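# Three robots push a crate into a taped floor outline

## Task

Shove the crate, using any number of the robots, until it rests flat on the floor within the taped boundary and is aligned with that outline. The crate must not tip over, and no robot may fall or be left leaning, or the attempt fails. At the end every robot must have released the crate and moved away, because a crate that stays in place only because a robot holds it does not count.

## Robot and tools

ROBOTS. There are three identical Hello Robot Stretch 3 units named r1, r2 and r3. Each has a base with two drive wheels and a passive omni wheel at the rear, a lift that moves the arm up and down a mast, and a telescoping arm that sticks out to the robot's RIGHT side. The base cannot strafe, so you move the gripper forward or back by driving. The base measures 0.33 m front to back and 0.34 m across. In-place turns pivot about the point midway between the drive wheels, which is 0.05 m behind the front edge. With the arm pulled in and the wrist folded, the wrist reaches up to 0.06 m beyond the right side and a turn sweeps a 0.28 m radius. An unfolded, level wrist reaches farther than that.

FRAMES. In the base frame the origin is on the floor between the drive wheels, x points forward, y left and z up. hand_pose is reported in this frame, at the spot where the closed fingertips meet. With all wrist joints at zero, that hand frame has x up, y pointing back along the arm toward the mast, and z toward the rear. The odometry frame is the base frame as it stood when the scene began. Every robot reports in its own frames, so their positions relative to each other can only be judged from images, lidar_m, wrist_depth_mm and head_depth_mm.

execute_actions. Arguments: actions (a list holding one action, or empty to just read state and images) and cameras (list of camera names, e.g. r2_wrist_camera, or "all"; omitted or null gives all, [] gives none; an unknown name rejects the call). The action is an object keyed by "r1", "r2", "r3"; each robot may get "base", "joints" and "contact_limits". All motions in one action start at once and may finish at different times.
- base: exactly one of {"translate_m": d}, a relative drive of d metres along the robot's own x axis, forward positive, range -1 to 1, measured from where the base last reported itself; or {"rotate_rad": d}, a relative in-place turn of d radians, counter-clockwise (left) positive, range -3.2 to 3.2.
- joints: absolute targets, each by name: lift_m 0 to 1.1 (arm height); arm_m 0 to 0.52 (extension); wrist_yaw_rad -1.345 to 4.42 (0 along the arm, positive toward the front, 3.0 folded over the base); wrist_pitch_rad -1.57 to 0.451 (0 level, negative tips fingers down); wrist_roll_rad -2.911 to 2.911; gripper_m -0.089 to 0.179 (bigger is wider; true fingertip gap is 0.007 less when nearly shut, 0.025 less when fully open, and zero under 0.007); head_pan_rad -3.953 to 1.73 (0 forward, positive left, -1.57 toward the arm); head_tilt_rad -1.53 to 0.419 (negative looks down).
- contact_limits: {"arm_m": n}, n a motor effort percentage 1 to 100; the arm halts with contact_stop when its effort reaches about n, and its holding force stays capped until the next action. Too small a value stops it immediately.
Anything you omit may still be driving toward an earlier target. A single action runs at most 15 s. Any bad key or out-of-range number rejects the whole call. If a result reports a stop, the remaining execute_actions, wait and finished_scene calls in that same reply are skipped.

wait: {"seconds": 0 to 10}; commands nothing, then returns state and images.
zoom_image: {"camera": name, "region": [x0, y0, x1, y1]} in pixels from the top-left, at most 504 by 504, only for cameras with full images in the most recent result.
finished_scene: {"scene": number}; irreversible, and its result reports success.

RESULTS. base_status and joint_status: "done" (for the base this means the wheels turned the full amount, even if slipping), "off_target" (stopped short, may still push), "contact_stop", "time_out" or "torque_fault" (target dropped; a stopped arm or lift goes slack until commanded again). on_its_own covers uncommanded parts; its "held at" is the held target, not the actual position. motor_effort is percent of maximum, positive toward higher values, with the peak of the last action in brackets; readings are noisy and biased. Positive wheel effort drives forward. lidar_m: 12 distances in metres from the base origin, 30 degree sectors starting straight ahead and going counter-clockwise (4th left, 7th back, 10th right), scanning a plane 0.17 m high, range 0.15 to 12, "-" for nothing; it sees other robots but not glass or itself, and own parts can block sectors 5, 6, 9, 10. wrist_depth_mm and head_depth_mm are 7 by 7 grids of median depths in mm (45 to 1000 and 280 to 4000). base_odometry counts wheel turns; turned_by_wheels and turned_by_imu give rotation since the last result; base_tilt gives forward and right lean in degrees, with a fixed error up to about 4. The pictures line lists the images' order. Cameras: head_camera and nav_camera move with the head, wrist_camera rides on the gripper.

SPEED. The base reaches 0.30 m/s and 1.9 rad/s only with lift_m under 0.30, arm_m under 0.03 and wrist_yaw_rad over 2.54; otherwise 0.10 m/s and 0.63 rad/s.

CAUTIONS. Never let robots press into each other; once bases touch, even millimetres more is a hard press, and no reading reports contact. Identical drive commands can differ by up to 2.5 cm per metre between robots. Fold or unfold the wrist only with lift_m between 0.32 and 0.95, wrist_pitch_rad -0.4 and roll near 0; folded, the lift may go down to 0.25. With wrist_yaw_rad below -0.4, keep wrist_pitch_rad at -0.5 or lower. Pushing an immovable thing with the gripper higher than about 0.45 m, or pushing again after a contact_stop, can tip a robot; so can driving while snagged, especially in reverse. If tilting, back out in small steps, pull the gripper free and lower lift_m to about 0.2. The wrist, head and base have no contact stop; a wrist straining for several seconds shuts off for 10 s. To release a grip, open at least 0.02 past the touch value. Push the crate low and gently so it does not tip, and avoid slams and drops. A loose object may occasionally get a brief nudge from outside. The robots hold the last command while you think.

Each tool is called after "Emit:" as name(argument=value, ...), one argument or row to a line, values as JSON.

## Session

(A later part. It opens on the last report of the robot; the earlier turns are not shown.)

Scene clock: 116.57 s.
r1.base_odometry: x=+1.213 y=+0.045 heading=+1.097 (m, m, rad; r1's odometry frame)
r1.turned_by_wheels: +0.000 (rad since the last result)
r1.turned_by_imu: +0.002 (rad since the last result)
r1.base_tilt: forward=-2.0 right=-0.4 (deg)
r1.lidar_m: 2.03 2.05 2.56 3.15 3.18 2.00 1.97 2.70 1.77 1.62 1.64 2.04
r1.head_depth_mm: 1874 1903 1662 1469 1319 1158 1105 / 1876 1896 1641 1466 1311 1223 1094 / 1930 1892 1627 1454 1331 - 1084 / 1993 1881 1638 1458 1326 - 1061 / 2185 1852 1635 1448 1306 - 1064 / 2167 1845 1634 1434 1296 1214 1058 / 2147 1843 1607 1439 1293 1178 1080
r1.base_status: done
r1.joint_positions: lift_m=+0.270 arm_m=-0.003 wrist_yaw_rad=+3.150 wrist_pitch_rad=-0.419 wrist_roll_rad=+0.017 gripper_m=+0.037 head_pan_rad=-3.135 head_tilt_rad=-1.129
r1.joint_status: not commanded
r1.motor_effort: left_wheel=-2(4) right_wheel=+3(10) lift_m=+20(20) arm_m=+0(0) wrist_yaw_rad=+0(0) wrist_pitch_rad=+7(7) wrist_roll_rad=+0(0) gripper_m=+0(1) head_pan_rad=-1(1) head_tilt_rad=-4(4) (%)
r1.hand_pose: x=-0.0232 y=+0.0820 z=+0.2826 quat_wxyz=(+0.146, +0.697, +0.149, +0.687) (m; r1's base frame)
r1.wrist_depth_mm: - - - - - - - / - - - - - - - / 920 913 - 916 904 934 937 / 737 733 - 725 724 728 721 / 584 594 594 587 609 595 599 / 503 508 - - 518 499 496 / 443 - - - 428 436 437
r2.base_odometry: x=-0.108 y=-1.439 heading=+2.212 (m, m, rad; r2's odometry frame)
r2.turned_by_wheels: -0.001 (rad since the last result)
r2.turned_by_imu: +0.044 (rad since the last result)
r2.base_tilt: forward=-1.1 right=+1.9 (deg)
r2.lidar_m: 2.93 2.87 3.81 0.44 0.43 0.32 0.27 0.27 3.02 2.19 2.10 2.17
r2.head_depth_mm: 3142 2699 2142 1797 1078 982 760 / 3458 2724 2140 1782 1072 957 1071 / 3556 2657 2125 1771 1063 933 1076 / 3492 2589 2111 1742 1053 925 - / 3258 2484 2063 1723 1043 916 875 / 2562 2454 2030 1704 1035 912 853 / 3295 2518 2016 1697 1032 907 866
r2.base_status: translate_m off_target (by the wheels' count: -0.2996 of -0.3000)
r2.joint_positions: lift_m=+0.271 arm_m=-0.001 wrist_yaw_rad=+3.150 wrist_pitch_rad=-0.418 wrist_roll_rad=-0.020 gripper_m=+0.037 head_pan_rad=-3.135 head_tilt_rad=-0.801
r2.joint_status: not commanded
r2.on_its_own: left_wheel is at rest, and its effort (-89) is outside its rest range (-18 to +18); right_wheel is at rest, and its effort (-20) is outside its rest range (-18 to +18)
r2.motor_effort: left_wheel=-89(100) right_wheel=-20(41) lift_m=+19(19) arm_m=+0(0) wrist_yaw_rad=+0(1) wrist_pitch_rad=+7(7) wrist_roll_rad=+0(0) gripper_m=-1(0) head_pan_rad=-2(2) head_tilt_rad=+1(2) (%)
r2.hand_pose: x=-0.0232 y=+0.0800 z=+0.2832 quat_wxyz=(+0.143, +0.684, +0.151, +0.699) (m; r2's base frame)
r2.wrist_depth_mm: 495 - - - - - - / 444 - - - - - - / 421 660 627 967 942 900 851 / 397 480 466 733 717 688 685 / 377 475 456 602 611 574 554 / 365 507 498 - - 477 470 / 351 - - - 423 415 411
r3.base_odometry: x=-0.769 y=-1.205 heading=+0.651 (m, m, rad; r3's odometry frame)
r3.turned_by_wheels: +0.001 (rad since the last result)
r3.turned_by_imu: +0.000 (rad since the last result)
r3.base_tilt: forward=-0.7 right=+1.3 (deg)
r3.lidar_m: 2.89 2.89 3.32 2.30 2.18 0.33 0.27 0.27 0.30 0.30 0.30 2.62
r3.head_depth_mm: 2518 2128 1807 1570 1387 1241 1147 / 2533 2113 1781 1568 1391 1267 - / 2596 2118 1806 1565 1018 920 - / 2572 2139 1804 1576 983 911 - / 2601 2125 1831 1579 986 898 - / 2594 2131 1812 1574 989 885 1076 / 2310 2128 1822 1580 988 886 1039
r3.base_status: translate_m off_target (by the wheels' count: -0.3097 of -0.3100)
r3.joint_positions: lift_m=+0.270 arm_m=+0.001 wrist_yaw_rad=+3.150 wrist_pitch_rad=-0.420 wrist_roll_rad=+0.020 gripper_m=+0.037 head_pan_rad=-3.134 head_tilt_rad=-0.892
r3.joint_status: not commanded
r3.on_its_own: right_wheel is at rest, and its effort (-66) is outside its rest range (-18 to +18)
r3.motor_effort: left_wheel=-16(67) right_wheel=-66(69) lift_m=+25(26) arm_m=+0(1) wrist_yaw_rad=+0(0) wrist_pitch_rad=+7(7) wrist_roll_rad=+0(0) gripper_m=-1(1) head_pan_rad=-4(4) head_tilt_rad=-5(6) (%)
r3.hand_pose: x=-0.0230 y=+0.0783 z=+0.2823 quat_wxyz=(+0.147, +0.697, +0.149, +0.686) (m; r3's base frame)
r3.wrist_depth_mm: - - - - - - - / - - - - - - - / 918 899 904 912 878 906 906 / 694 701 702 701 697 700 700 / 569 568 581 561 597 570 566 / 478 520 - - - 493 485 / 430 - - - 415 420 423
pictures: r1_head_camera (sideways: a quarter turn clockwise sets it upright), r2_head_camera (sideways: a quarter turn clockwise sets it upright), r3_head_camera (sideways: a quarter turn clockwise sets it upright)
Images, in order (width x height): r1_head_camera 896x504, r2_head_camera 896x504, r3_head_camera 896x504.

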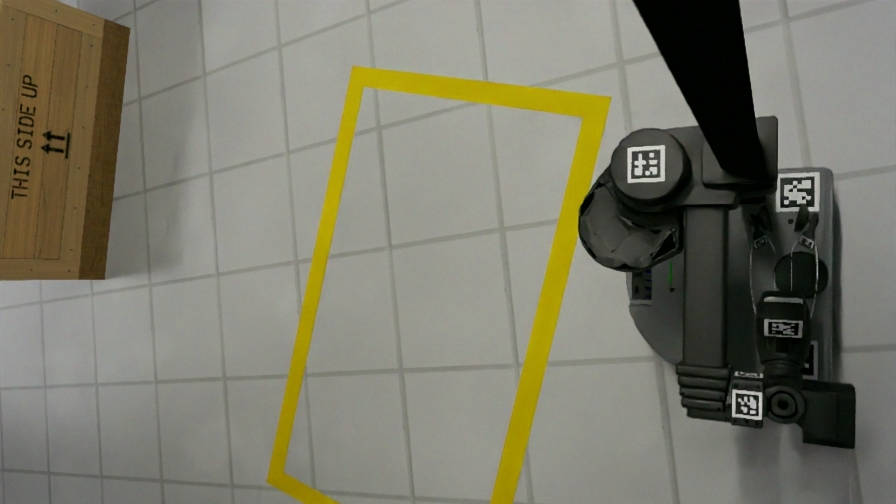

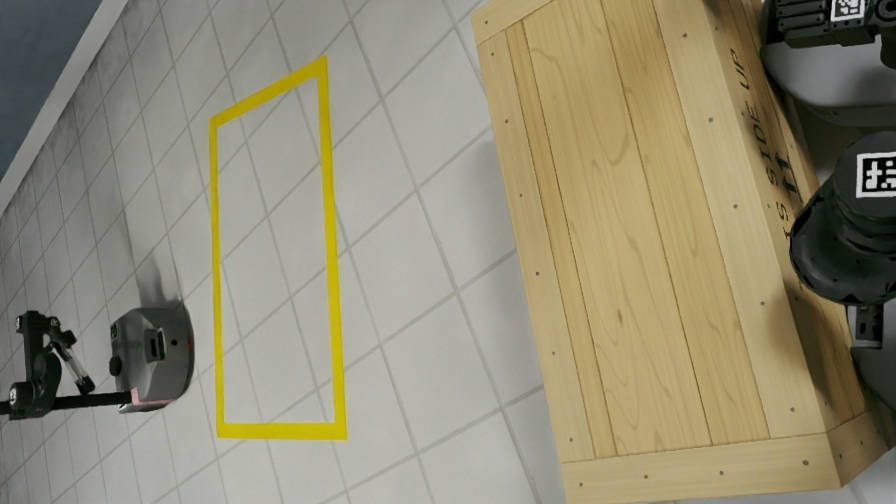

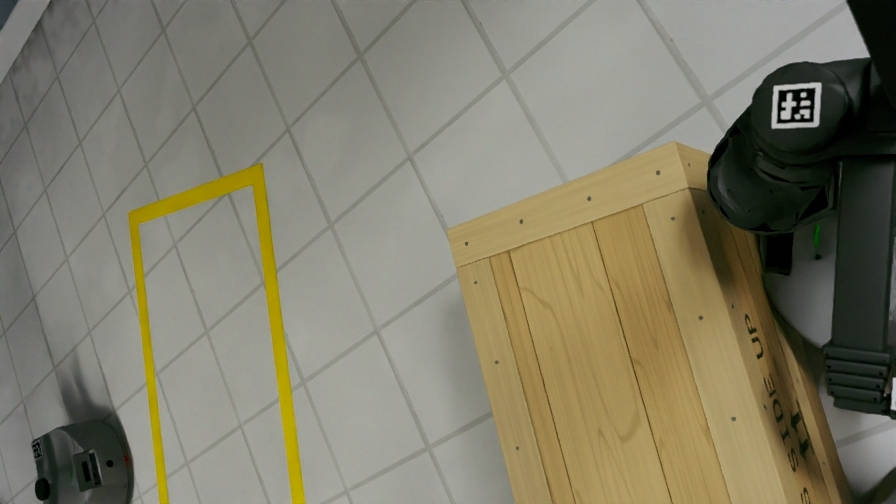

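Emit:
execute_actions(
  actions=[
    {"r2":{"base":{"translate_m":0.27}},"r3":{"base":{"translate_m":0.27}}},
  ],
  cameras=[],
)

Emit:
execute_actions(
  actions=[
    {"r2":{"base":{"rotate_rad":0.17}},"r3":{"base":{"rotate_rad":0.2}}},
  ],
  cameras=["r2_head_camera","r3_head_camera"],
)

Scene clock: 130.20 s.
r1.base_odometry: x=+1.213 y=+0.045 heading=+1.097 (m, m, rad; r1's odometry frame)
r1.turned_by_wheels: +0.000 (rad since the last result)
r1.turned_by_imu: +0.001 (rad since the last result)
r1.base_tilt: forward=-2.1 right=-0.4 (deg)
r1.lidar_m: 2.03 2.05 2.55 3.16 3.18 2.01 1.97 2.71 1.76 1.62 1.64 2.04
r1.head_depth_mm: 1861 1901 1660 1476 1326 1164 1095 / 1881 1880 1637 1473 1318 1224 1095 / 1915 1874 1629 1469 1333 - 1076 / 1986 1860 1635 1455 1327 - 1065 / 2153 1860 1632 1450 1305 - 1060 / 2135 1857 1616 1443 1293 1212 1057 / 2153 1824 1619 1443 1301 1177 1079
r1.base_status: not commanded
r1.joint_positions: lift_m=+0.270 arm_m=-0.003 wrist_yaw_rad=+3.150 wrist_pitch_rad=-0.419 wrist_roll_rad=+0.017 gripper_m=+0.037 head_pan_rad=-3.135 head_tilt_rad=-1.129
r1.joint_status: not commanded
r1.motor_effort: left_wheel=-1(1) right_wheel=+3(3) lift_m=+21(20) arm_m=+0(0) wrist_yaw_rad=-1(1) wrist_pitch_rad=+7(7) wrist_roll_rad=+0(0) gripper_m=+0(1) head_pan_rad=-1(1) head_tilt_rad=-5(5) (%)
r1.hand_pose: x=-0.0232 y=+0.0820 z=+0.2826 quat_wxyz=(+0.146, +0.697, +0.149, +0.687) (m; r1's base frame)
r1.wrist_depth_mm: - - - - - - - / - - - - - - - / 898 914 - 916 911 953 952 / 729 705 - 725 720 732 723 / 588 580 587 587 614 591 594 / 500 512 - - 518 499 502 / 439 - - - 429 439 432
r2.base_odometry: x=-0.269 y=-1.222 heading=+2.212 (m, m, rad; r2's odometry frame)
r2.turned_by_wheels: +0.000 (rad since the last result)
r2.turned_by_imu: -0.001 (rad since the last result)
r2.base_tilt: forward=-1.2 right=+1.9 (deg)
r2.lidar_m: 2.73 2.62 4.01 0.43 0.42 0.63 0.53 0.53 2.84 2.05 1.96 2.03
r2.head_depth_mm: 3334 2699 2168 1263 1254 1337 748 / 3564 2692 2142 1250 1169 1336 1052 / 3511 2633 2110 1247 1128 1306 1214 / 3464 2614 2091 1231 1096 1288 - / 2872 2550 2059 1216 1068 1248 1179 / 3174 2530 2049 1201 1042 1225 1158 / 3263 2488 2007 1652 1429 1282 1139
r2.base_status: done
r2.joint_positions: lift_m=+0.271 arm_m=-0.001 wrist_yaw_rad=+3.150 wrist_pitch_rad=-0.418 wrist_roll_rad=-0.020 gripper_m=+0.037 head_pan_rad=-3.135 head_tilt_rad=-0.801
r2.joint_status: not commanded
r2.motor_effort: left_wheel=-1(72) right_wheel=+0(17) lift_m=+19(19) arm_m=+0(0) wrist_yaw_rad=-1(0) wrist_pitch_rad=+7(7) wrist_roll_rad=+0(0) gripper_m=+0(0) head_pan_rad=-3(1) head_tilt_rad=+1(1) (%)
r2.hand_pose: x=-0.0232 y=+0.0800 z=+0.2832 quat_wxyz=(+0.143, +0.684, +0.151, +0.699) (m; r2's base frame)
r2.wrist_depth_mm: - - - - - - - / - - - - - - - / - - 618 973 953 919 873 / 773 487 468 736 720 709 674 / 653 465 439 599 604 571 562 / 547 513 477 - - 484 470 / 458 - - - 424 415 408
r3.base_odometry: x=-0.554 y=-1.041 heading=+0.651 (m, m, rad; r3's odometry frame)
r3.turned_by_wheels: +0.000 (rad since the last result)
r3.turned_by_imu: +0.000 (rad since the last result)
r3.base_tilt: forward=-0.7 right=+1.2 (deg)
r3.lidar_m: 2.63 2.63 3.54 2.44 2.33 2.39 0.52 0.52 0.58 0.29 0.29 2.46
r3.head_depth_mm: 2554 2105 1802 1563 1389 1250 1143 / 2557 2098 1786 1570 1389 1265 - / 2543 2133 1811 1135 1317 1275 - / 2551 2136 1820 1116 1180 1248 - / 2573 2136 1808 1110 1103 1251 - / 2511 2129 1815 1114 1039 1246 1156 / 2435 2147 1827 1120 1025 1224 1139
r3.base_status: done
r3.joint_positions: lift_m=+0.270 arm_m=+0.001 wrist_yaw_rad=+3.150 wrist_pitch_rad=-0.420 wrist_roll_rad=+0.020 gripper_m=+0.037 head_pan_rad=-3.134 head_tilt_rad=-0.892
r3.joint_status: not commanded
r3.motor_effort: left_wheel=+1(13) right_wheel=+1(50) lift_m=+25(26) arm_m=+0(0) wrist_yaw_rad=+0(0) wrist_pitch_rad=+7(7) wrist_roll_rad=+0(0) gripper_m=-1(0) head_pan_rad=-4(4) head_tilt_rad=-4(5) (%)
r3.hand_pose: x=-0.0230 y=+0.0783 z=+0.2823 quat_wxyz=(+0.147, +0.697, +0.149, +0.686) (m; r3's base frame)
r3.wrist_depth_mm: - - - - - - - / - - - - - - - / 901 882 915 883 910 911 920 / 717 710 712 690 697 718 721 / 582 572 566 573 584 577 577 / 479 516 - - 503 484 483 / 432 - - - 419 428 423
pictures: none
No camera images: the call's "cameras" was empty. Leave "cameras" out to get every camera's image.

Scene clock: 131.57 s.
r1.base_odometry: x=+1.213 y=+0.045 heading=+1.097 (m, m, rad; r1's odometry frame)
r1.turned_by_wheels: +0.000 (rad since the last result)
r1.turned_by_imu: +0.000 (rad since the last result)
r1.base_tilt: forward=-2.0 right=-0.4 (deg)
r1.lidar_m: 2.03 2.05 2.56 3.16 3.19 2.01 1.98 2.70 1.77 1.62 1.63 2.04
r1.head_depth_mm: 1851 1908 1660 1466 1328 1153 1098 / 1872 1897 1642 1466 1314 1228 1098 / 1913 1879 1647 1452 1330 - 1081 / 1990 1870 1637 1458 1327 - 1063 / 2172 1858 1626 1434 1306 - 1058 / 2152 1849 1624 1441 1297 1212 1055 / 2155 1836 1624 1443 1293 1177 1078
r1.base_status: not commanded
r1.joint_positions: lift_m=+0.270 arm_m=-0.003 wrist_yaw_rad=+3.150 wrist_pitch_rad=-0.419 wrist_roll_rad=+0.017 gripper_m=+0.037 head_pan_rad=-3.135 head_tilt_rad=-1.129
r1.joint_status: not commanded
r1.motor_effort: left_wheel=-1(2) right_wheel=+3(3) lift_m=+20(20) arm_m=+0(1) wrist_yaw_rad=+0(1) wrist_pitch_rad=+7(7) wrist_roll_rad=+0(0) gripper_m=+1(1) head_pan_rad=-2(1) head_tilt_rad=-4(4) (%)
r1.hand_pose: x=-0.0232 y=+0.0820 z=+0.2826 quat_wxyz=(+0.146, +0.697, +0.149, +0.687) (m; r1's base frame)
r1.wrist_depth_mm: - - - - - - - / - - - - - - - / 916 907 - 917 931 938 964 / 713 714 - 724 720 724 737 / 584 586 588 581 608 587 595 / 495 517 - - 519 492 500 / 443 - - - 425 436 435
r2.base_odometry: x=-0.269 y=-1.222 heading=+2.382 (m, m, rad; r2's odometry frame)
r2.turned_by_wheels: +0.170 (rad since the last result)
r2.turned_by_imu: +0.172 (rad since the last result)
r2.base_tilt: forward=-1.3 right=+1.8 (deg)
r2.lidar_m: 2.63 2.65 3.47 0.42 0.87 0.57 0.53 4.65 2.44 1.97 1.96 2.15
r2.head_depth_mm: 3639 2738 2189 1265 1125 1315 1043 / 3574 2673 2115 1247 1109 1288 1182 / 3224 2609 2116 1242 1086 1271 1211 / 2777 2615 2109 1229 1071 1255 - / 3376 2578 2048 1215 1062 1240 1176 / 3370 2527 2043 1715 1441 1271 1163 / 3249 2515 2010 1694 1461 1279 1139
r2.base_status: done
r2.joint_positions: lift_m=+0.271 arm_m=-0.001 wrist_yaw_rad=+3.150 wrist_pitch_rad=-0.418 wrist_roll_rad=-0.020 gripper_m=+0.037 head_pan_rad=-3.135 head_tilt_rad=-0.801
r2.joint_status: not commanded
r2.motor_effort: left_wheel=-3(13) right_wheel=+1(6) lift_m=+19(19) arm_m=+0(0) wrist_yaw_rad=+0(0) wrist_pitch_rad=+7(7) wrist_roll_rad=+0(0) gripper_m=+0(0) head_pan_rad=-3(3) head_tilt_rad=+1(0) (%)
r2.hand_pose: x=-0.0232 y=+0.0800 z=+0.2832 quat_wxyz=(+0.143, +0.684, +0.151, +0.699) (m; r2's base frame)
r2.wrist_depth_mm: - - - - - - - / 705 - - - - - - / 675 - 639 666 926 912 871 / 669 753 464 495 714 697 675 / 622 618 468 477 601 572 559 / 538 533 530 - - 481 473 / 463 - - - 420 414 412
r3.base_odometry: x=-0.554 y=-1.041 heading=+0.850 (m, m, rad; r3's odometry frame)
r3.turned_by_wheels: +0.200 (rad since the last result)
r3.turned_by_imu: +0.196 (rad since the last result)
r3.base_tilt: forward=-0.7 right=+1.2 (deg)
r3.lidar_m: 2.63 3.90 2.95 2.35 2.34 0.57 0.52 0.53 0.66 0.30 2.41 2.62
r3.head_depth_mm: 2534 2106 1801 1569 1393 1254 1143 / 2557 2124 1804 1101 1193 1264 - / 2562 2125 1802 1109 1167 1272 - / 2511 2122 1806 1114 1139 1253 - / 2482 2121 1823 1113 1112 1256 - / 2598 2132 1809 1113 1090 1250 1154 / 2601 2155 1820 1120 1073 1249 1059
r3.base_status: done
r3.joint_positions: lift_m=+0.270 arm_m=+0.001 wrist_yaw_rad=+3.150 wrist_pitch_rad=-0.420 wrist_roll_rad=+0.020 gripper_m=+0.037 head_pan_rad=-3.134 head_tilt_rad=-0.892
r3.joint_status: not commanded
r3.motor_effort: left_wheel=-2(8) right_wheel=+4(11) lift_m=+25(25) arm_m=-1(0) wrist_yaw_rad=+0(0) wrist_pitch_rad=+7(7) wrist_roll_rad=+0(0) gripper_m=-1(1) head_pan_rad=-4(4) head_tilt_rad=-4(5) (%)
r3.hand_pose: x=-0.0230 y=+0.0783 z=+0.2823 quat_wxyz=(+0.147, +0.697, +0.149, +0.686) (m; r3's base frame)
r3.wrist_depth_mm: - - - - - - - / - - - - - - - / 901 897 914 908 897 906 910 / 693 696 692 706 707 707 704 / 581 574 576 578 594 577 570 / 480 511 - - 504 485 487 / 431 - - - 412 415 426
pictures: r2_head_camera (sideways: a quarter turn clockwise sets it upright), r3_head_camera (sideways: a quarter turn clockwise sets it upright)
Images, in order (width x height): r2_head_camera 896x504, r3_head_camera 896x504.

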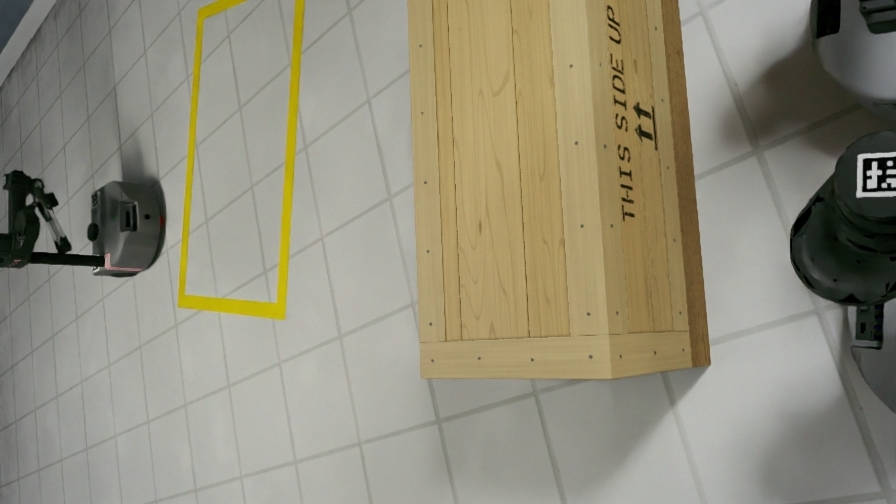

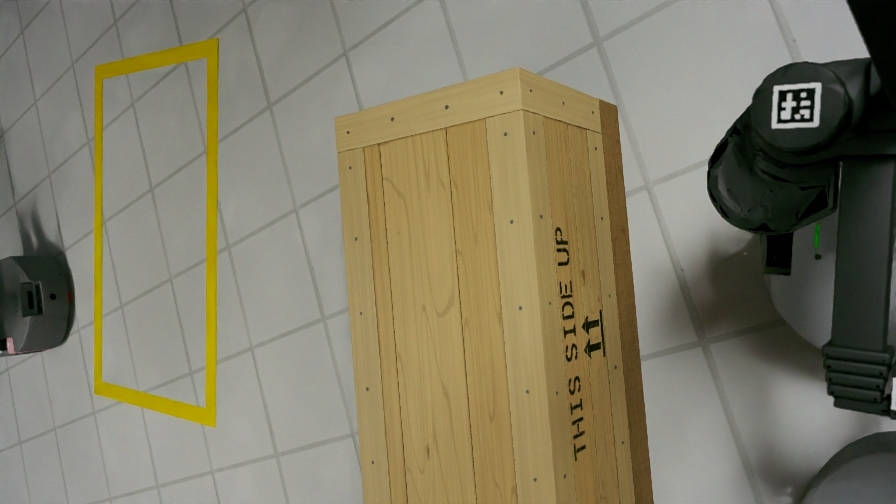

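Emit:
execute_actions(
  actions=[
    {"r2":{"base":{"translate_m":-0.23}},"r3":{"base":{"translate_m":-0.22}}},
  ],
  cameras=[],
)

Emit:
execute_actions(
  actions=[
    {"r2":{"base":{"translate_m":-0.2}},"r3":{"base":{"translate_m":-0.16}}},
  ],
  cameras=["r2_head_camera","r3_head_camera"],
)

Scene clock: 136.37 s.
r1.base_odometry: x=+1.213 y=+0.045 heading=+1.097 (m, m, rad; r1's odometry frame)
r1.turned_by_wheels: +0.000 (rad since the last result)
r1.turned_by_imu: +0.001 (rad since the last result)
r1.base_tilt: forward=-1.9 right=-0.4 (deg)
r1.lidar_m: 2.03 2.05 2.55 3.15 3.21 2.00 1.97 2.70 1.77 1.62 1.64 2.04
r1.head_depth_mm: 1850 1909 1664 1470 1325 1152 1096 / 1884 1882 1657 1471 1311 1232 1095 / 1937 1876 1643 1458 1332 - 1079 / 1978 1877 1630 1457 1329 - 1064 / 2182 1857 1627 1453 1310 - 1060 / 2160 1863 1634 1445 1294 1218 1053 / 2139 1849 1613 1441 1289 1171 1075
r1.base_status: not commanded
r1.joint_positions: lift_m=+0.270 arm_m=-0.003 wrist_yaw_rad=+3.150 wrist_pitch_rad=-0.419 wrist_roll_rad=+0.017 gripper_m=+0.037 head_pan_rad=-3.135 head_tilt_rad=-1.129
r1.joint_status: not commanded
r1.motor_effort: left_wheel=-2(1) right_wheel=+3(3) lift_m=+20(20) arm_m=+0(0) wrist_yaw_rad=-1(0) wrist_pitch_rad=+7(7) wrist_roll_rad=+0(0) gripper_m=+1(0) head_pan_rad=-1(2) head_tilt_rad=-4(5) (%)
r1.hand_pose: x=-0.0232 y=+0.0820 z=+0.2826 quat_wxyz=(+0.146, +0.697, +0.149, +0.687) (m; r1's base frame)
r1.wrist_depth_mm: - - - - - - - / - - - - - - - / 909 914 - 953 938 933 936 / 713 719 - 711 710 735 719 / 578 587 583 586 604 596 605 / 503 510 - - 516 496 508 / 437 - - - 424 429 432
r2.base_odometry: x=-0.103 y=-1.381 heading=+2.382 (m, m, rad; r2's odometry frame)
r2.turned_by_wheels: +0.000 (rad since the last result)
r2.turned_by_imu: -0.001 (rad since the last result)
r2.base_tilt: forward=-1.2 right=+1.7 (deg)
r2.lidar_m: 2.85 2.94 3.33 0.43 0.50 0.33 0.30 0.30 2.56 2.06 2.04 2.24
r2.head_depth_mm: 3701 2699 2154 1785 1082 950 1033 / 3642 2676 2136 1785 1072 938 1119 / 3395 2590 2097 1758 1064 931 1019 / 2654 2541 2073 1750 1054 927 - / 3337 2573 2076 1728 1046 917 972 / 3365 2546 2023 1711 1083 942 1119 / 3299 2498 2025 1694 1455 1289 1142
r2.base_status: done
r2.joint_positions: lift_m=+0.271 arm_m=-0.001 wrist_yaw_rad=+3.150 wrist_pitch_rad=-0.418 wrist_roll_rad=-0.020 gripper_m=+0.037 head_pan_rad=-3.135 head_tilt_rad=-0.801
r2.joint_status: not commanded
r2.motor_effort: left_wheel=-3(15) right_wheel=+2(5) lift_m=+19(19) arm_m=+0(0) wrist_yaw_rad=+0(0) wrist_pitch_rad=+6(7) wrist_roll_rad=+0(0) gripper_m=+0(0) head_pan_rad=-2(2) head_tilt_rad=+1(1) (%)
r2.hand_pose: x=-0.0232 y=+0.0800 z=+0.2832 quat_wxyz=(+0.143, +0.684, +0.151, +0.699) (m; r2's base frame)
r2.wrist_depth_mm: 392 608 - - - - - / 376 588 - - - - - / 368 571 649 620 954 897 875 / 360 501 472 466 715 702 682 / 365 526 479 469 596 574 553 / 352 485 530 - - 487 472 / 342 - - - 424 419 407
r3.base_odometry: x=-0.700 y=-1.206 heading=+0.850 (m, m, rad; r3's odometry frame)
r3.turned_by_wheels: +0.000 (rad since the last result)
r3.turned_by_imu: -0.001 (rad since the last result)
r3.base_tilt: forward=-0.7 right=+1.2 (deg)
r3.lidar_m: 2.84 4.12 2.83 2.27 2.26 0.33 0.31 0.31 0.38 0.31 2.49 2.71
r3.head_depth_mm: 2559 2104 1793 1572 1388 1227 1148 / 2566 2110 1802 1535 983 963 - / 2577 2121 1813 1117 980 923 - / 2435 2114 1815 1117 985 951 - / 2380 2130 1809 1582 986 925 - / 2577 2119 1828 1574 988 924 1159 / 2594 2156 1820 1597 995 929 1033
r3.base_status: done
r3.joint_positions: lift_m=+0.270 arm_m=+0.001 wrist_yaw_rad=+3.150 wrist_pitch_rad=-0.420 wrist_roll_rad=+0.020 gripper_m=+0.037 head_pan_rad=-3.134 head_tilt_rad=-0.892
r3.joint_status: not commanded
r3.motor_effort: left_wheel=-1(9) right_wheel=+4(9) lift_m=+25(25) arm_m=+0(0) wrist_yaw_rad=+0(0) wrist_pitch_rad=+7(7) wrist_roll_rad=+0(0) gripper_m=+0(1) head_pan_rad=-4(4) head_tilt_rad=-4(5) (%)
r3.hand_pose: x=-0.0230 y=+0.0783 z=+0.2823 quat_wxyz=(+0.147, +0.697, +0.149, +0.686) (m; r3's base frame)
r3.wrist_depth_mm: - - - - - - - / - - - - - - - / 889 887 903 899 910 898 902 / 662 702 693 694 708 703 704 / 376 572 572 590 594 579 569 / 359 516 - - - 488 486 / 344 - - - 417 420 426
pictures: none
No camera images: the call's "cameras" was empty. Leave "cameras" out to get every camera's image.

Scene clock: 139.33 s.
r1.base_odometry: x=+1.213 y=+0.045 heading=+1.097 (m, m, rad; r1's odometry frame)
r1.turned_by_wheels: +0.000 (rad since the last result)
r1.turned_by_imu: +0.001 (rad since the last result)
r1.base_tilt: forward=-2.0 right=-0.4 (deg)
r1.lidar_m: 2.03 2.05 2.56 3.16 3.19 1.89 1.86 2.70 1.76 1.62 1.64 2.04
r1.head_depth_mm: 1765 1897 1651 1474 1316 1155 1101 / 1784 1894 1646 1460 1325 1225 1093 / 1802 1866 1658 1461 1336 - 1078 / 1810 1881 1631 1447 1327 - 1055 / 2167 1858 1620 1451 1303 - 1061 / 2168 1853 1626 1439 1301 1213 1059 / 2145 1854 1621 1427 1291 1177 1084
r1.base_status: not commanded
r1.joint_positions: lift_m=+0.270 arm_m=-0.003 wrist_yaw_rad=+3.150 wrist_pitch_rad=-0.419 wrist_roll_rad=+0.017 gripper_m=+0.037 head_pan_rad=-3.135 head_tilt_rad=-1.129
r1.joint_status: not commanded
r1.motor_effort: left_wheel=-1(1) right_wheel=+3(3) lift_m=+20(20) arm_m=+0(0) wrist_yaw_rad=+0(1) wrist_pitch_rad=+7(7) wrist_roll_rad=+0(0) gripper_m=+1(0) head_pan_rad=-2(2) head_tilt_rad=-5(4) (%)
r1.hand_pose: x=-0.0232 y=+0.0820 z=+0.2826 quat_wxyz=(+0.146, +0.697, +0.149, +0.687) (m; r1's base frame)
r1.wrist_depth_mm: - - - - - - - / - - - - - - - / 900 898 - 931 922 923 929 / 715 703 - 706 721 723 721 / 587 588 582 580 617 598 597 / 492 513 - - 518 508 496 / 439 - - - 424 431 432
r2.base_odometry: x=+0.042 y=-1.518 heading=+2.381 (m, m, rad; r2's odometry frame)
r2.turned_by_wheels: -0.001 (rad since the last result)
r2.turned_by_imu: +0.086 (rad since the last result)
r2.base_tilt: forward=-1.1 right=+1.8 (deg)
r2.lidar_m: 2.97 4.35 3.10 0.42 0.42 0.29 0.28 0.28 2.47 2.11 2.11 2.39
r2.head_depth_mm: 3794 2767 2178 1797 1083 947 989 / 3519 2597 2159 1792 1068 934 1024 / 3099 2478 2124 1770 1066 937 865 / 3524 2611 2098 1761 1053 927 - / 3472 2582 2059 1733 1050 914 880 / 3404 2531 2051 1722 1443 944 1095 / 3321 2510 2026 1694 1459 1287 1143
r2.base_status: translate_m off_target (by the wheels' count: -0.1996 of -0.2000)
r2.joint_positions: lift_m=+0.270 arm_m=-0.001 wrist_yaw_rad=+3.150 wrist_pitch_rad=-0.418 wrist_roll_rad=-0.020 gripper_m=+0.037 head_pan_rad=-3.135 head_tilt_rad=-0.798
r2.joint_status: not commanded
r2.on_its_own: left_wheel is at rest, and its effort (-93) is outside its rest range (-18 to +18); right_wheel is at rest, and its effort (-29) is outside its rest range (-18 to +18)
r2.motor_effort: left_wheel=-93(100) right_wheel=-29(45) lift_m=+20(20) arm_m=+0(0) wrist_yaw_rad=+0(3) wrist_pitch_rad=+6(7) wrist_roll_rad=+0(0) gripper_m=-1(1) head_pan_rad=-3(2) head_tilt_rad=-1(1) (%)
r2.hand_pose: x=-0.0232 y=+0.0800 z=+0.2833 quat_wxyz=(+0.142, +0.684, +0.151, +0.699) (m; r2's base frame)
r2.wrist_depth_mm: 349 484 - 462 - - - / 325 479 692 - - - - / 322 468 657 575 931 903 865 / 314 449 466 448 716 700 670 / 312 446 481 451 613 576 560 / 306 422 531 - - 491 476 / 298 - - - 424 416 410
r3.base_odometry: x=-0.805 y=-1.326 heading=+0.850 (m, m, rad; r3's odometry frame)
r3.turned_by_wheels: +0.000 (rad since the last result)
r3.turned_by_imu: +0.042 (rad since the last result)
r3.base_tilt: forward=-0.7 right=+1.2 (deg)
r3.lidar_m: 2.98 4.23 2.66 2.20 2.20 0.30 0.27 0.28 0.35 0.30 2.55 2.82
r3.head_depth_mm: 2536 2105 1803 1565 1385 1226 1141 / 2510 2116 1800 1563 974 906 - / 2571 2085 1807 1570 983 903 - / 2327 2101 1806 1571 984 910 - / 2355 2133 1818 1585 984 910 - / 2615 2138 1809 1578 988 912 1146 / 2574 2133 1822 1573 993 911 1033
r3.base_status: translate_m off_target (by the wheels' count: -0.1598 of -0.1600)
r3.joint_positions: lift_m=+0.270 arm_m=+0.001 wrist_yaw_rad=+3.150 wrist_pitch_rad=-0.419 wrist_roll_rad=+0.020 gripper_m=+0.037 head_pan_rad=-3.135 head_tilt_rad=-0.894
r3.joint_status: not commanded
r3.on_its_own: left_wheel is at rest, and its effort (-21) is outside its rest range (-18 to +18); right_wheel is at rest, and its effort (-31) is outside its rest range (-18 to +18)
r3.motor_effort: left_wheel=-21(89) right_wheel=-31(94) lift_m=+27(28) arm_m=+0(0) wrist_yaw_rad=+0(1) wrist_pitch_rad=+7(7) wrist_roll_rad=+0(0) gripper_m=-1(0) head_pan_rad=-3(4) head_tilt_rad=-4(5) (%)
r3.hand_pose: x=-0.0231 y=+0.0784 z=+0.2825 quat_wxyz=(+0.146, +0.697, +0.149, +0.686) (m; r3's base frame)
r3.wrist_depth_mm: - - - - - - - / - - - - - - - / 816 932 918 924 915 899 913 / 330 699 689 700 685 716 710 / 326 575 576 581 594 569 583 / 315 428 - - 501 486 489 / 298 - - - 417 418 418
pictures: r2_head_camera (sideways: a quarter turn clockwise sets it upright), r3_head_camera (sideways: a quarter turn clockwise sets it upright)
Images, in order (width x height): r2_head_camera 896x504, r3_head_camera 896x504.

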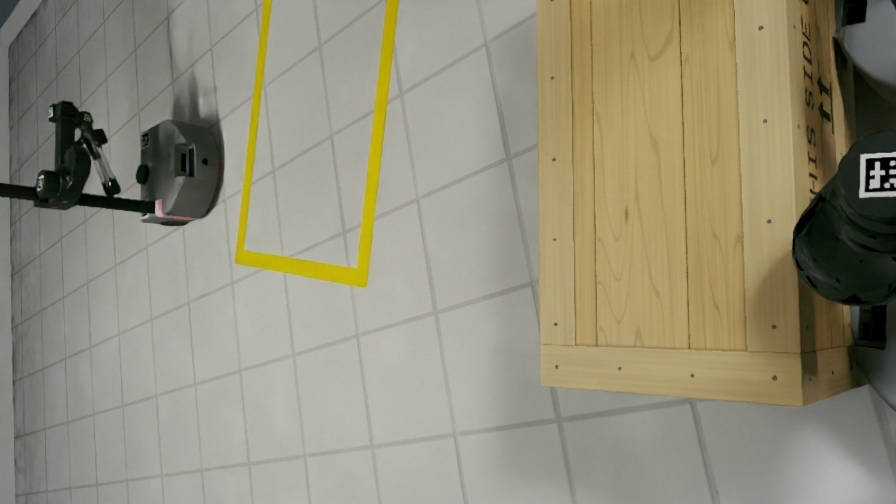

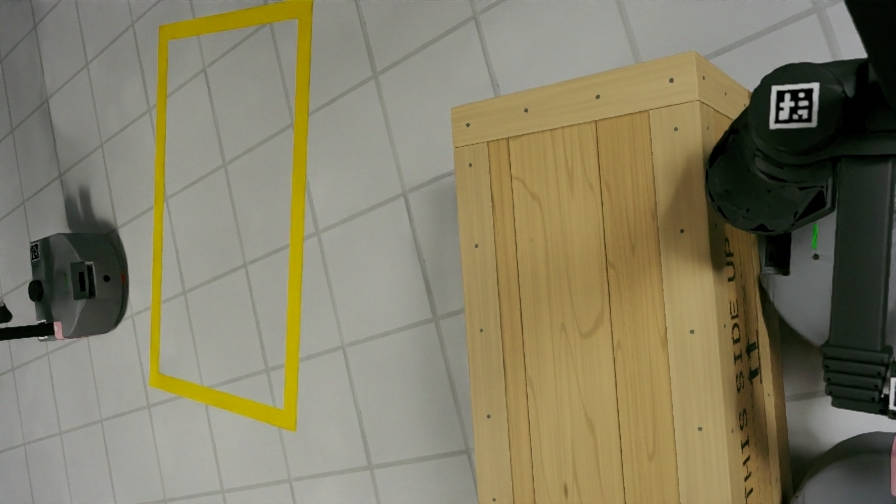

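Emit:
execute_actions(
  actions=[
    {"r2":{"base":{"translate_m":0.02}},"r3":{"base":{"translate_m":0.02}}},
  ],
  cameras=[],
)

Emit:
execute_actions(
  actions=[
    {"r2":{"base":{"rotate_rad":-0.5}},"r3":{"base":{"rotate_rad":-0.45}}},
  ],
  cameras=[],
)

Emit:
execute_actions(
  actions=[
    {"r2":{"base":{"translate_m":0.2}},"r3":{"base":{"translate_m":0.22}}},
  ],
  cameras=[],
)

Emit:
execute_actions(
  actions=[
    {"r2":{"base":{"rotate_rad":0.46}},"r3":{"base":{"rotate_rad":0.48}}},
  ],
  cameras=["r2_head_camera","r3_head_camera"],
)

Scene clock: 145.13 s.
r1.base_odometry: x=+1.213 y=+0.045 heading=+1.097 (m, m, rad; r1's odometry frame)
r1.turned_by_wheels: +0.000 (rad since the last result)
r1.turned_by_imu: +0.001 (rad since the last result)
r1.base_tilt: forward=-1.9 right=-0.5 (deg)
r1.lidar_m: 2.03 2.05 2.56 3.16 3.20 1.89 1.86 2.71 1.76 1.62 1.63 2.04
r1.head_depth_mm: 1760 1893 1662 1466 1322 1153 1106 / 1788 1884 1649 1463 1313 1228 1100 / 1815 1877 1653 1462 1339 - 1083 / 1815 1858 1631 1452 1335 - 1065 / 2158 1849 1636 1450 1299 - 1060 / 2170 1848 1623 1445 1297 1211 1055 / 2146 1839 1616 1437 1296 1173 1076
r1.base_status: not commanded
r1.joint_positions: lift_m=+0.270 arm_m=-0.003 wrist_yaw_rad=+3.150 wrist_pitch_rad=-0.419 wrist_roll_rad=+0.017 gripper_m=+0.037 head_pan_rad=-3.135 head_tilt_rad=-1.129
r1.joint_status: not commanded
r1.motor_effort: left_wheel=-1(1) right_wheel=+3(3) lift_m=+19(20) arm_m=+0(0) wrist_yaw_rad=-1(0) wrist_pitch_rad=+7(7) wrist_roll_rad=+0(0) gripper_m=+0(1) head_pan_rad=-1(2) head_tilt_rad=-4(6) (%)
r1.hand_pose: x=-0.0232 y=+0.0820 z=+0.2826 quat_wxyz=(+0.146, +0.697, +0.149, +0.687) (m; r1's base frame)
r1.wrist_depth_mm: - - - - - - - / - - - - - - - / 917 897 - 939 952 942 928 / 726 707 - 720 714 733 728 / 581 583 589 593 612 587 595 / 498 510 - - 512 501 505 / 441 - - - 427 430 435
r2.base_odometry: x=+0.027 y=-1.505 heading=+2.381 (m, m, rad; r2's odometry frame)
r2.turned_by_wheels: +0.000 (rad since the last result)
r2.turned_by_imu: -0.001 (rad since the last result)
r2.base_tilt: forward=-1.2 right=+1.8 (deg)
r2.lidar_m: 2.96 4.31 3.09 0.42 0.45 0.31 0.29 0.30 2.47 2.10 2.09 2.40
r2.head_depth_mm: 3758 2742 2176 1798 1081 943 1003 / 3536 2597 2125 1779 1066 939 1038 / 3086 2481 2106 1764 1066 934 936 / 3538 2599 2092 1760 1056 924 - / 3464 2610 2075 1731 1048 921 959 / 3390 2555 2045 1727 1431 961 1110 / 3385 2506 2035 1709 1461 1277 1140
r2.base_status: done
r2.joint_positions: lift_m=+0.270 arm_m=-0.001 wrist_yaw_rad=+3.150 wrist_pitch_rad=-0.418 wrist_roll_rad=-0.020 gripper_m=+0.037 head_pan_rad=-3.135 head_tilt_rad=-0.798
r2.joint_status: not commanded
r2.motor_effort: left_wheel=+0(77) right_wheel=+0(25) lift_m=+20(20) arm_m=-1(0) wrist_yaw_rad=-1(0) wrist_pitch_rad=+6(6) wrist_roll_rad=+0(0) gripper_m=+0(0) head_pan_rad=-2(2) head_tilt_rad=+0(1) (%)
r2.hand_pose: x=-0.0232 y=+0.0800 z=+0.2833 quat_wxyz=(+0.142, +0.684, +0.151, +0.699) (m; r2's base frame)
r2.wrist_depth_mm: 370 531 - 409 - - - / 349 504 - - - - - / 347 504 693 572 945 910 879 / 339 488 468 452 722 696 689 / 334 479 484 451 610 568 551 / 330 451 529 - - 482 468 / 321 - - - 418 419 409
r3.base_odometry: x=-0.792 y=-1.311 heading=+0.850 (m, m, rad; r3's odometry frame)
r3.turned_by_wheels: +0.000 (rad since the last result)
r3.turned_by_imu: +0.000 (rad since the last result)
r3.base_tilt: forward=-0.7 right=+1.2 (deg)
r3.lidar_m: 2.96 4.24 2.67 2.22 2.21 0.32 0.29 0.30 0.37 0.30 2.54 2.82
r3.head_depth_mm: 2549 2086 1803 1560 1386 1225 1143 / 2553 2113 1794 1544 981 925 - / 2534 2124 1789 1109 980 912 - / 2347 2115 1805 1566 984 922 - / 2334 2126 1807 1583 985 922 - / 2591 2149 1824 1573 984 923 1151 / 2567 2134 1823 1588 987 914 1029
r3.base_status: done
r3.joint_positions: lift_m=+0.270 arm_m=+0.001 wrist_yaw_rad=+3.150 wrist_pitch_rad=-0.419 wrist_roll_rad=+0.020 gripper_m=+0.037 head_pan_rad=-3.135 head_tilt_rad=-0.894
r3.joint_status: not commanded
r3.motor_effort: left_wheel=+0(14) right_wheel=+2(21) lift_m=+27(27) arm_m=+0(0) wrist_yaw_rad=+0(0) wrist_pitch_rad=+7(7) wrist_roll_rad=+0(0) gripper_m=+0(0) head_pan_rad=-3(3) head_tilt_rad=-5(3) (%)
r3.hand_pose: x=-0.0231 y=+0.0784 z=+0.2825 quat_wxyz=(+0.146, +0.697, +0.149, +0.686) (m; r3's base frame)
r3.wrist_depth_mm: - - - - - - - / - - - - - - - / 919 923 901 902 904 906 877 / 363 702 691 701 702 698 699 / 353 574 576 569 599 578 581 / 344 496 - - 506 491 489 / 328 - - - 415 427 422
pictures: none
No camera images: the call's "cameras" was empty. Leave "cameras" out to get every camera's image.

Scene clock: 146.87 s.
r1.base_odometry: x=+1.213 y=+0.045 heading=+1.097 (m, m, rad; r1's odometry frame)
r1.turned_by_wheels: +0.000 (rad since the last result)
r1.turned_by_imu: +0.000 (rad since the last result)
r1.base_tilt: forward=-1.9 right=-0.3 (deg)
r1.lidar_m: 2.03 2.05 2.56 3.16 3.19 1.89 1.86 2.70 1.76 1.62 1.64 2.05
r1.head_depth_mm: 1760 1905 1660 1466 1322 1160 1093 / 1778 1882 1652 1469 1315 1226 1094 / 1799 1880 1650 1453 1336 - 1077 / 1826 1869 1640 1447 1333 - 1065 / 2159 1859 1626 1446 1305 - 1063 / 2159 1848 1615 1448 1300 1215 1061 / 2146 1859 1622 1435 1296 1175 1079
r1.base_status: not commanded
r1.joint_positions: lift_m=+0.270 arm_m=-0.003 wrist_yaw_rad=+3.150 wrist_pitch_rad=-0.419 wrist_roll_rad=+0.017 gripper_m=+0.037 head_pan_rad=-3.135 head_tilt_rad=-1.129
r1.joint_status: not commanded
r1.motor_effort: left_wheel=-1(1) right_wheel=+3(3) lift_m=+20(20) arm_m=+0(0) wrist_yaw_rad=-1(1) wrist_pitch_rad=+7(7) wrist_roll_rad=+0(0) gripper_m=+0(1) head_pan_rad=-2(1) head_tilt_rad=-5(4) (%)
r1.hand_pose: x=-0.0232 y=+0.0820 z=+0.2826 quat_wxyz=(+0.146, +0.697, +0.149, +0.687) (m; r1's base frame)
r1.wrist_depth_mm: - - - - - - - / - - - - - - - / 920 916 - 915 927 908 940 / 706 712 - 724 724 726 731 / 573 585 589 593 616 588 585 / 496 510 - - 520 494 502 / 441 - - - 428 437 434
r2.base_odometry: x=+0.027 y=-1.505 heading=+1.881 (m, m, rad; r2's odometry frame)
r2.turned_by_wheels: -0.500 (rad since the last result)
r2.turned_by_imu: -0.507 (rad since the last result)
r2.base_tilt: forward=-1.2 right=+1.8 (deg)
r2.lidar_m: 2.43 2.95 4.32 3.03 2.65 0.44 0.31 0.30 0.30 2.42 2.10 2.10
r2.head_depth_mm: 2679 2743 2204 1803 1160 1114 975 / 2947 2677 2142 1747 1075 1122 785 / 3147 2673 2119 1252 1064 1103 1154 / 3348 2611 2097 1743 1055 961 - / 3454 2563 2055 1725 1052 921 1073 / 3392 2494 2064 1722 1045 912 927 / 3345 2401 2031 1708 1023 904 838
r2.base_status: done
r2.joint_positions: lift_m=+0.270 arm_m=-0.001 wrist_yaw_rad=+3.150 wrist_pitch_rad=-0.418 wrist_roll_rad=-0.020 gripper_m=+0.037 head_pan_rad=-3.135 head_tilt_rad=-0.798
r2.joint_status: not commanded
r2.motor_effort: left_wheel=+2(13) right_wheel=-1(4) lift_m=+20(20) arm_m=+0(0) wrist_yaw_rad=-1(0) wrist_pitch_rad=+6(7) wrist_roll_rad=+0(0) gripper_m=+0(0) head_pan_rad=-3(2) head_tilt_rad=-1(1) (%)
r2.hand_pose: x=-0.0232 y=+0.0800 z=+0.2833 quat_wxyz=(+0.142, +0.684, +0.151, +0.699) (m; r2's base frame)
r2.wrist_depth_mm: 258 528 - - - - - / - 477 - - - - - / - 637 603 963 904 912 888 / 502 477 485 742 722 705 677 / 397 382 464 603 603 574 562 / 425 408 462 - - 480 469 / 463 - - - 418 417 415
r3.base_odometry: x=-0.792 y=-1.311 heading=+0.400 (m, m, rad; r3's odometry frame)
r3.turned_by_wheels: -0.450 (rad since the last result)
r3.turned_by_imu: -0.442 (rad since the last result)
r3.base_tilt: forward=-0.7 right=+1.2 (deg)
r3.lidar_m: 2.93 2.97 4.22 2.54 2.21 2.20 0.31 0.29 0.30 0.40 0.28 2.55
r3.head_depth_mm: 2342 2115 1794 1562 1386 1241 1141 / 2483 2107 1795 1566 1391 1255 - / 2544 2102 1801 1574 1387 1242 - / 2563 2102 1801 1576 983 1025 - / 2552 2136 1808 1109 985 921 - / 2589 2114 1809 1579 985 899 1057 / 2592 2148 1818 1570 988 886 964
r3.base_status: done
r3.joint_positions: lift_m=+0.270 arm_m=+0.001 wrist_yaw_rad=+3.150 wrist_pitch_rad=-0.419 wrist_roll_rad=+0.020 gripper_m=+0.037 head_pan_rad=-3.135 head_tilt_rad=-0.894
r3.joint_status: not commanded
r3.motor_effort: left_wheel=+2(8) right_wheel=-2(9) lift_m=+27(27) arm_m=+0(0) wrist_yaw_rad=+0(1) wrist_pitch_rad=+7(7) wrist_roll_rad=+0(0) gripper_m=-1(1) head_pan_rad=-3(3) head_tilt_rad=-4(5) (%)
r3.hand_pose: x=-0.0231 y=+0.0784 z=+0.2825 quat_wxyz=(+0.146, +0.697, +0.149, +0.686) (m; r3's base frame)
r3.wrist_depth_mm: - - - - - - - / - - - - - - - / 900 908 899 938 920 917 879 / 707 704 703 712 718 711 710 / 566 572 576 575 593 567 582 / 481 519 - - 501 488 489 / 433 - - - 416 425 424
pictures: none
No camera images: the call's "cameras" was empty. Leave "cameras" out to get every camera's image.

Scene clock: 149.33 s.
r1.base_odometry: x=+1.213 y=+0.045 heading=+1.097 (m, m, rad; r1's odometry frame)
r1.turned_by_wheels: +0.000 (rad since the last result)
r1.turned_by_imu: +0.001 (rad since the last result)
r1.base_tilt: forward=-2.0 right=-0.4 (deg)
r1.lidar_m: 2.03 2.05 2.56 3.16 3.18 1.89 1.86 2.70 1.76 1.62 1.63 2.05
r1.head_depth_mm: 1756 1900 1648 1481 1328 1157 1101 / 1782 1885 1660 1463 1320 1234 1096 / 1801 1880 1644 1447 1331 - 1079 / 1799 1858 1629 1444 1336 - 1064 / 2172 1858 1627 1448 1303 - 1060 / 2168 1840 1618 1447 1302 1219 1060 / 2140 1864 1616 1432 1292 1175 1081
r1.base_status: not commanded
r1.joint_positions: lift_m=+0.270 arm_m=-0.003 wrist_yaw_rad=+3.150 wrist_pitch_rad=-0.419 wrist_roll_rad=+0.017 gripper_m=+0.037 head_pan_rad=-3.135 head_tilt_rad=-1.129
r1.joint_status: not commanded
r1.motor_effort: left_wheel=-1(1) right_wheel=+3(3) lift_m=+20(20) arm_m=+0(0) wrist_yaw_rad=+0(1) wrist_pitch_rad=+7(7) wrist_roll_rad=+0(0) gripper_m=+0(0) head_pan_rad=-2(2) head_tilt_rad=-4(5) (%)
r1.hand_pose: x=-0.0232 y=+0.0820 z=+0.2826 quat_wxyz=(+0.146, +0.697, +0.149, +0.687) (m; r1's base frame)
r1.wrist_depth_mm: - - - - - - - / - - - - - - - / 924 938 - 944 920 917 921 / 706 714 - 725 714 717 713 / 582 584 583 579 616 590 604 / 485 514 - - 517 502 499 / 444 - - - 426 432 429
r2.base_odometry: x=-0.034 y=-1.314 heading=+1.881 (m, m, rad; r2's odometry frame)
r2.turned_by_wheels: +0.000 (rad since the last result)
r2.turned_by_imu: +0.000 (rad since the last result)
r2.base_tilt: forward=-1.2 right=+1.8 (deg)
r2.lidar_m: 2.26 2.80 4.20 3.19 2.79 0.69 0.49 0.46 3.94 2.27 1.96 1.96
r2.head_depth_mm: 2868 2728 2140 1774 1537 1339 977 / 3071 2728 2136 1260 1424 1325 763 / 3235 2628 2118 1245 1211 1330 1153 / 3452 2609 2119 1235 1098 1299 - / 3407 2569 2051 1216 1054 1233 1175 / 3409 2552 2046 1207 1040 1086 1155 / 3130 2441 2033 1703 1033 992 1142
r2.base_status: done
r2.joint_positions: lift_m=+0.270 arm_m=-0.001 wrist_yaw_rad=+3.150 wrist_pitch_rad=-0.418 wrist_roll_rad=-0.020 gripper_m=+0.037 head_pan_rad=-3.135 head_tilt_rad=-0.798
r2.joint_status: not commanded
r2.motor_effort: left_wheel=+2(14) right_wheel=-1(4) lift_m=+20(20) arm_m=+0(0) wrist_yaw_rad=+0(0) wrist_pitch_rad=+6(6) wrist_roll_rad=+0(0) gripper_m=-1(0) head_pan_rad=-2(2) head_tilt_rad=-1(1) (%)
r2.hand_pose: x=-0.0232 y=+0.0800 z=+0.2833 quat_wxyz=(+0.142, +0.684, +0.151, +0.699) (m; r2's base frame)
r2.wrist_depth_mm: 237 487 - - - - - / - 371 569 - - - - / - 642 595 968 952 901 873 / 530 478 471 755 728 700 677 / 395 381 418 601 607 571 553 / 438 405 407 - - 488 472 / 455 - - - 420 417 412
r3.base_odometry: x=-0.589 y=-1.226 heading=+0.400 (m, m, rad; r3's odometry frame)
r3.turned_by_wheels: +0.000 (rad since the last result)
r3.turned_by_imu: +0.001 (rad since the last result)
r3.base_tilt: forward=-0.7 right=+1.2 (deg)
r3.lidar_m: 2.74 2.78 4.09 2.72 2.36 2.36 0.50 0.48 0.49 0.64 0.27 2.39
r3.head_depth_mm: 2481 2113 1801 1566 1383 1242 1148 / 2564 2097 1798 1574 1386 1261 - / 2540 2129 1785 1563 1352 1275 - / 2585 2116 1800 1110 1195 1256 - / 2565 2125 1810 1116 1047 1256 - / 2578 2128 1820 1113 1015 1214 1156 / 2579 2154 1824 1122 990 1115 1134
r3.base_status: done
r3.joint_positions: lift_m=+0.270 arm_m=+0.001 wrist_yaw_rad=+3.150 wrist_pitch_rad=-0.419 wrist_roll_rad=+0.020 gripper_m=+0.037 head_pan_rad=-3.135 head_tilt_rad=-0.894
r3.joint_status: not commanded
r3.motor_effort: left_wheel=+2(11) right_wheel=-2(6) lift_m=+27(27) arm_m=+0(0) wrist_yaw_rad=+0(0) wrist_pitch_rad=+7(7) wrist_roll_rad=+0(0) gripper_m=+0(1) head_pan_rad=-3(4) head_tilt_rad=-4(3) (%)
r3.hand_pose: x=-0.0231 y=+0.0784 z=+0.2825 quat_wxyz=(+0.146, +0.697, +0.149, +0.686) (m; r3's base frame)
r3.wrist_depth_mm: - - - - - - - / - - - - - - - / 905 888 896 916 905 902 922 / 704 698 699 700 695 711 710 / 577 580 569 579 598 574 584 / 480 513 - - 500 486 489 / 434 - - - 416 419 420
pictures: none
No camera images: the call's "cameras" was empty. Leave "cameras" out to get every camera's image.

Scene clock: 150.83 s.
r1.base_odometry: x=+1.213 y=+0.045 heading=+1.097 (m, m, rad; r1's odometry frame)
r1.turned_by_wheels: +0.000 (rad since the last result)
r1.turned_by_imu: +0.000 (rad since the last result)
r1.base_tilt: forward=-1.9 right=-0.6 (deg)
r1.lidar_m: 2.03 2.05 2.57 3.15 3.20 1.90 1.86 2.70 1.77 1.62 1.63 2.04
r1.head_depth_mm: 1753 1905 1662 1472 1316 1156 1097 / 1783 1868 1649 1454 1303 1227 1097 / 1795 1879 1631 1461 1343 - 1083 / 1787 1880 1637 1447 1329 - 1059 / 2181 1863 1628 1458 1300 - 1056 / 2174 1864 1619 1438 1299 1215 1057 / 2158 1850 1616 1434 1302 1177 1079
r1.base_status: not commanded
r1.joint_positions: lift_m=+0.270 arm_m=-0.003 wrist_yaw_rad=+3.150 wrist_pitch_rad=-0.419 wrist_roll_rad=+0.017 gripper_m=+0.037 head_pan_rad=-3.135 head_tilt_rad=-1.129
r1.joint_status: not commanded
r1.motor_effort: left_wheel=-2(1) right_wheel=+3(3) lift_m=+19(20) arm_m=+0(0) wrist_yaw_rad=-1(0) wrist_pitch_rad=+7(7) wrist_roll_rad=+0(0) gripper_m=+0(1) head_pan_rad=-2(1) head_tilt_rad=-5(4) (%)
r1.hand_pose: x=-0.0232 y=+0.0820 z=+0.2826 quat_wxyz=(+0.146, +0.697, +0.149, +0.687) (m; r1's base frame)
r1.wrist_depth_mm: - - - - - - - / - - - - - - - / 912 927 - 935 940 972 938 / 718 710 - 727 735 728 726 / 587 583 583 598 615 594 601 / 490 512 - - 514 502 501 / 444 - - - 427 435 437
r2.base_odometry: x=-0.034 y=-1.314 heading=+2.341 (m, m, rad; r2's odometry frame)
r2.turned_by_wheels: +0.460 (rad since the last result)
r2.turned_by_imu: +0.465 (rad since the last result)
r2.base_tilt: forward=-1.1 right=+1.8 (deg)
r2.lidar_m: 2.80 4.19 3.35 0.41 0.75 0.50 0.46 4.45 2.36 1.96 1.96 2.19
r2.head_depth_mm: 3711 2748 2174 1267 1083 1231 1187 / 3495 2672 2139 1255 1074 1194 1187 / 2614 2564 2119 1238 1066 1161 1214 / 3485 2613 2099 1223 1061 1133 - / 3443 2546 2090 1730 1095 1234 1172 / 3400 2572 2055 1729 1473 1290 1157 / 3344 2519 2019 1689 1471 1283 1138
r2.base_status: done
r2.joint_positions: lift_m=+0.270 arm_m=-0.001 wrist_yaw_rad=+3.150 wrist_pitch_rad=-0.418 wrist_roll_rad=-0.020 gripper_m=+0.037 head_pan_rad=-3.135 head_tilt_rad=-0.798
r2.joint_status: not commanded
r2.motor_effort: left_wheel=-3(13) right_wheel=+1(5) lift_m=+20(20) arm_m=+0(0) wrist_yaw_rad=+0(0) wrist_pitch_rad=+6(6) wrist_roll_rad=+0(0) gripper_m=+0(0) head_pan_rad=-2(2) head_tilt_rad=-1(1) (%)
r2.hand_pose: x=-0.0232 y=+0.0800 z=+0.2833 quat_wxyz=(+0.142, +0.684, +0.151, +0.699) (m; r2's base frame)
r2.wrist_depth_mm: 606 - - 371 - - - / 586 - - - - - - / 580 884 960 585 939 903 885 / 574 732 465 448 718 698 684 / 554 643 443 434 592 570 557 / 514 531 517 - - 482 469 / 458 - - - 421 416 413
r3.base_odometry: x=-0.589 y=-1.226 heading=+0.880 (m, m, rad; r3's odometry frame)
r3.turned_by_wheels: +0.480 (rad since the last result)
r3.turned_by_imu: +0.471 (rad since the last result)
r3.base_tilt: forward=-0.7 right=+1.3 (deg)
r3.lidar_m: 2.77 4.06 2.81 2.36 2.36 0.51 0.48 0.49 0.62 0.29 2.38 2.68
r3.head_depth_mm: 2552 2099 1797 1107 1062 1246 1145 / 2564 2104 1812 1107 1056 1260 - / 2398 2114 1792 1109 1044 1272 - / 2413 2133 1810 1106 1032 1246 - / 2573 2117 1810 1109 1037 1255 - / 2559 2133 1810 1116 1040 1250 1151 / 2617 2139 1815 1114 1040 1243 998
r3.base_status: done
r3.joint_positions: lift_m=+0.270 arm_m=+0.001 wrist_yaw_rad=+3.150 wrist_pitch_rad=-0.419 wrist_roll_rad=+0.020 gripper_m=+0.037 head_pan_rad=-3.135 head_tilt_rad=-0.894
r3.joint_status: not commanded
r3.motor_effort: left_wheel=-1(7) right_wheel=+4(12) lift_m=+28(28) arm_m=+0(0) wrist_yaw_rad=+0(0) wrist_pitch_rad=+7(7) wrist_roll_rad=+0(0) gripper_m=+0(1) head_pan_rad=-3(4) head_tilt_rad=-4(4) (%)
r3.hand_pose: x=-0.0231 y=+0.0784 z=+0.2825 quat_wxyz=(+0.146, +0.697, +0.149, +0.686) (m; r3's base frame)
r3.wrist_depth_mm: - - - - - - - / - - - - - - - / 916 908 893 915 909 893 887 / 689 702 696 709 703 717 706 / 549 577 567 575 599 575 585 / 483 519 - - 500 485 487 / 426 - - - 417 429 424
pictures: r2_head_camera (sideways: a quarter turn clockwise sets it upright), r3_head_camera (sideways: a quarter turn clockwise sets it upright)
Images, in order (width x height): r2_head_camera 896x504, r3_head_camera 896x504.

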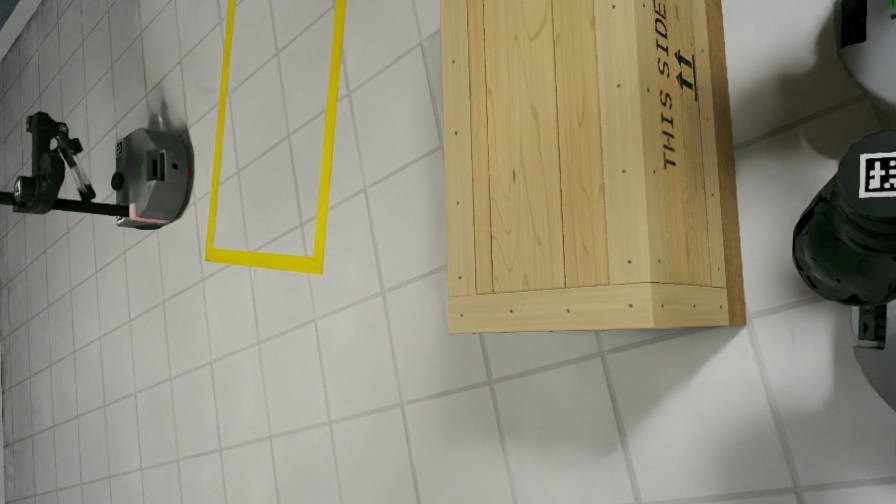

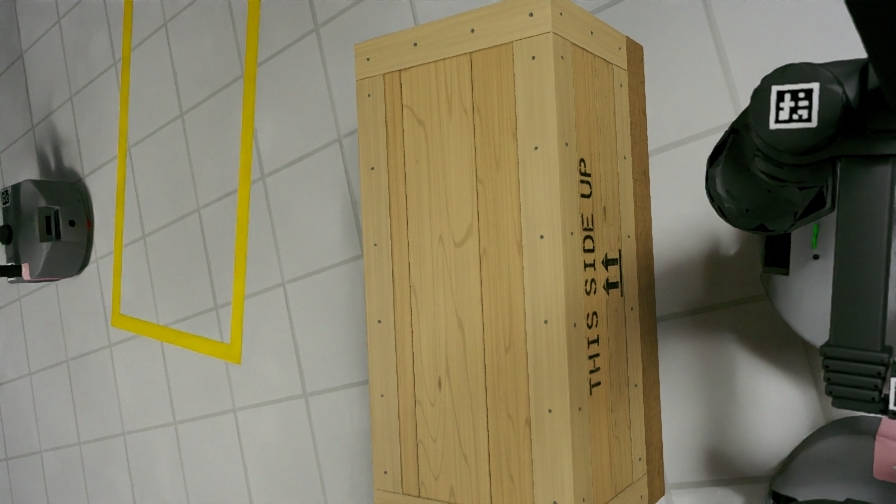

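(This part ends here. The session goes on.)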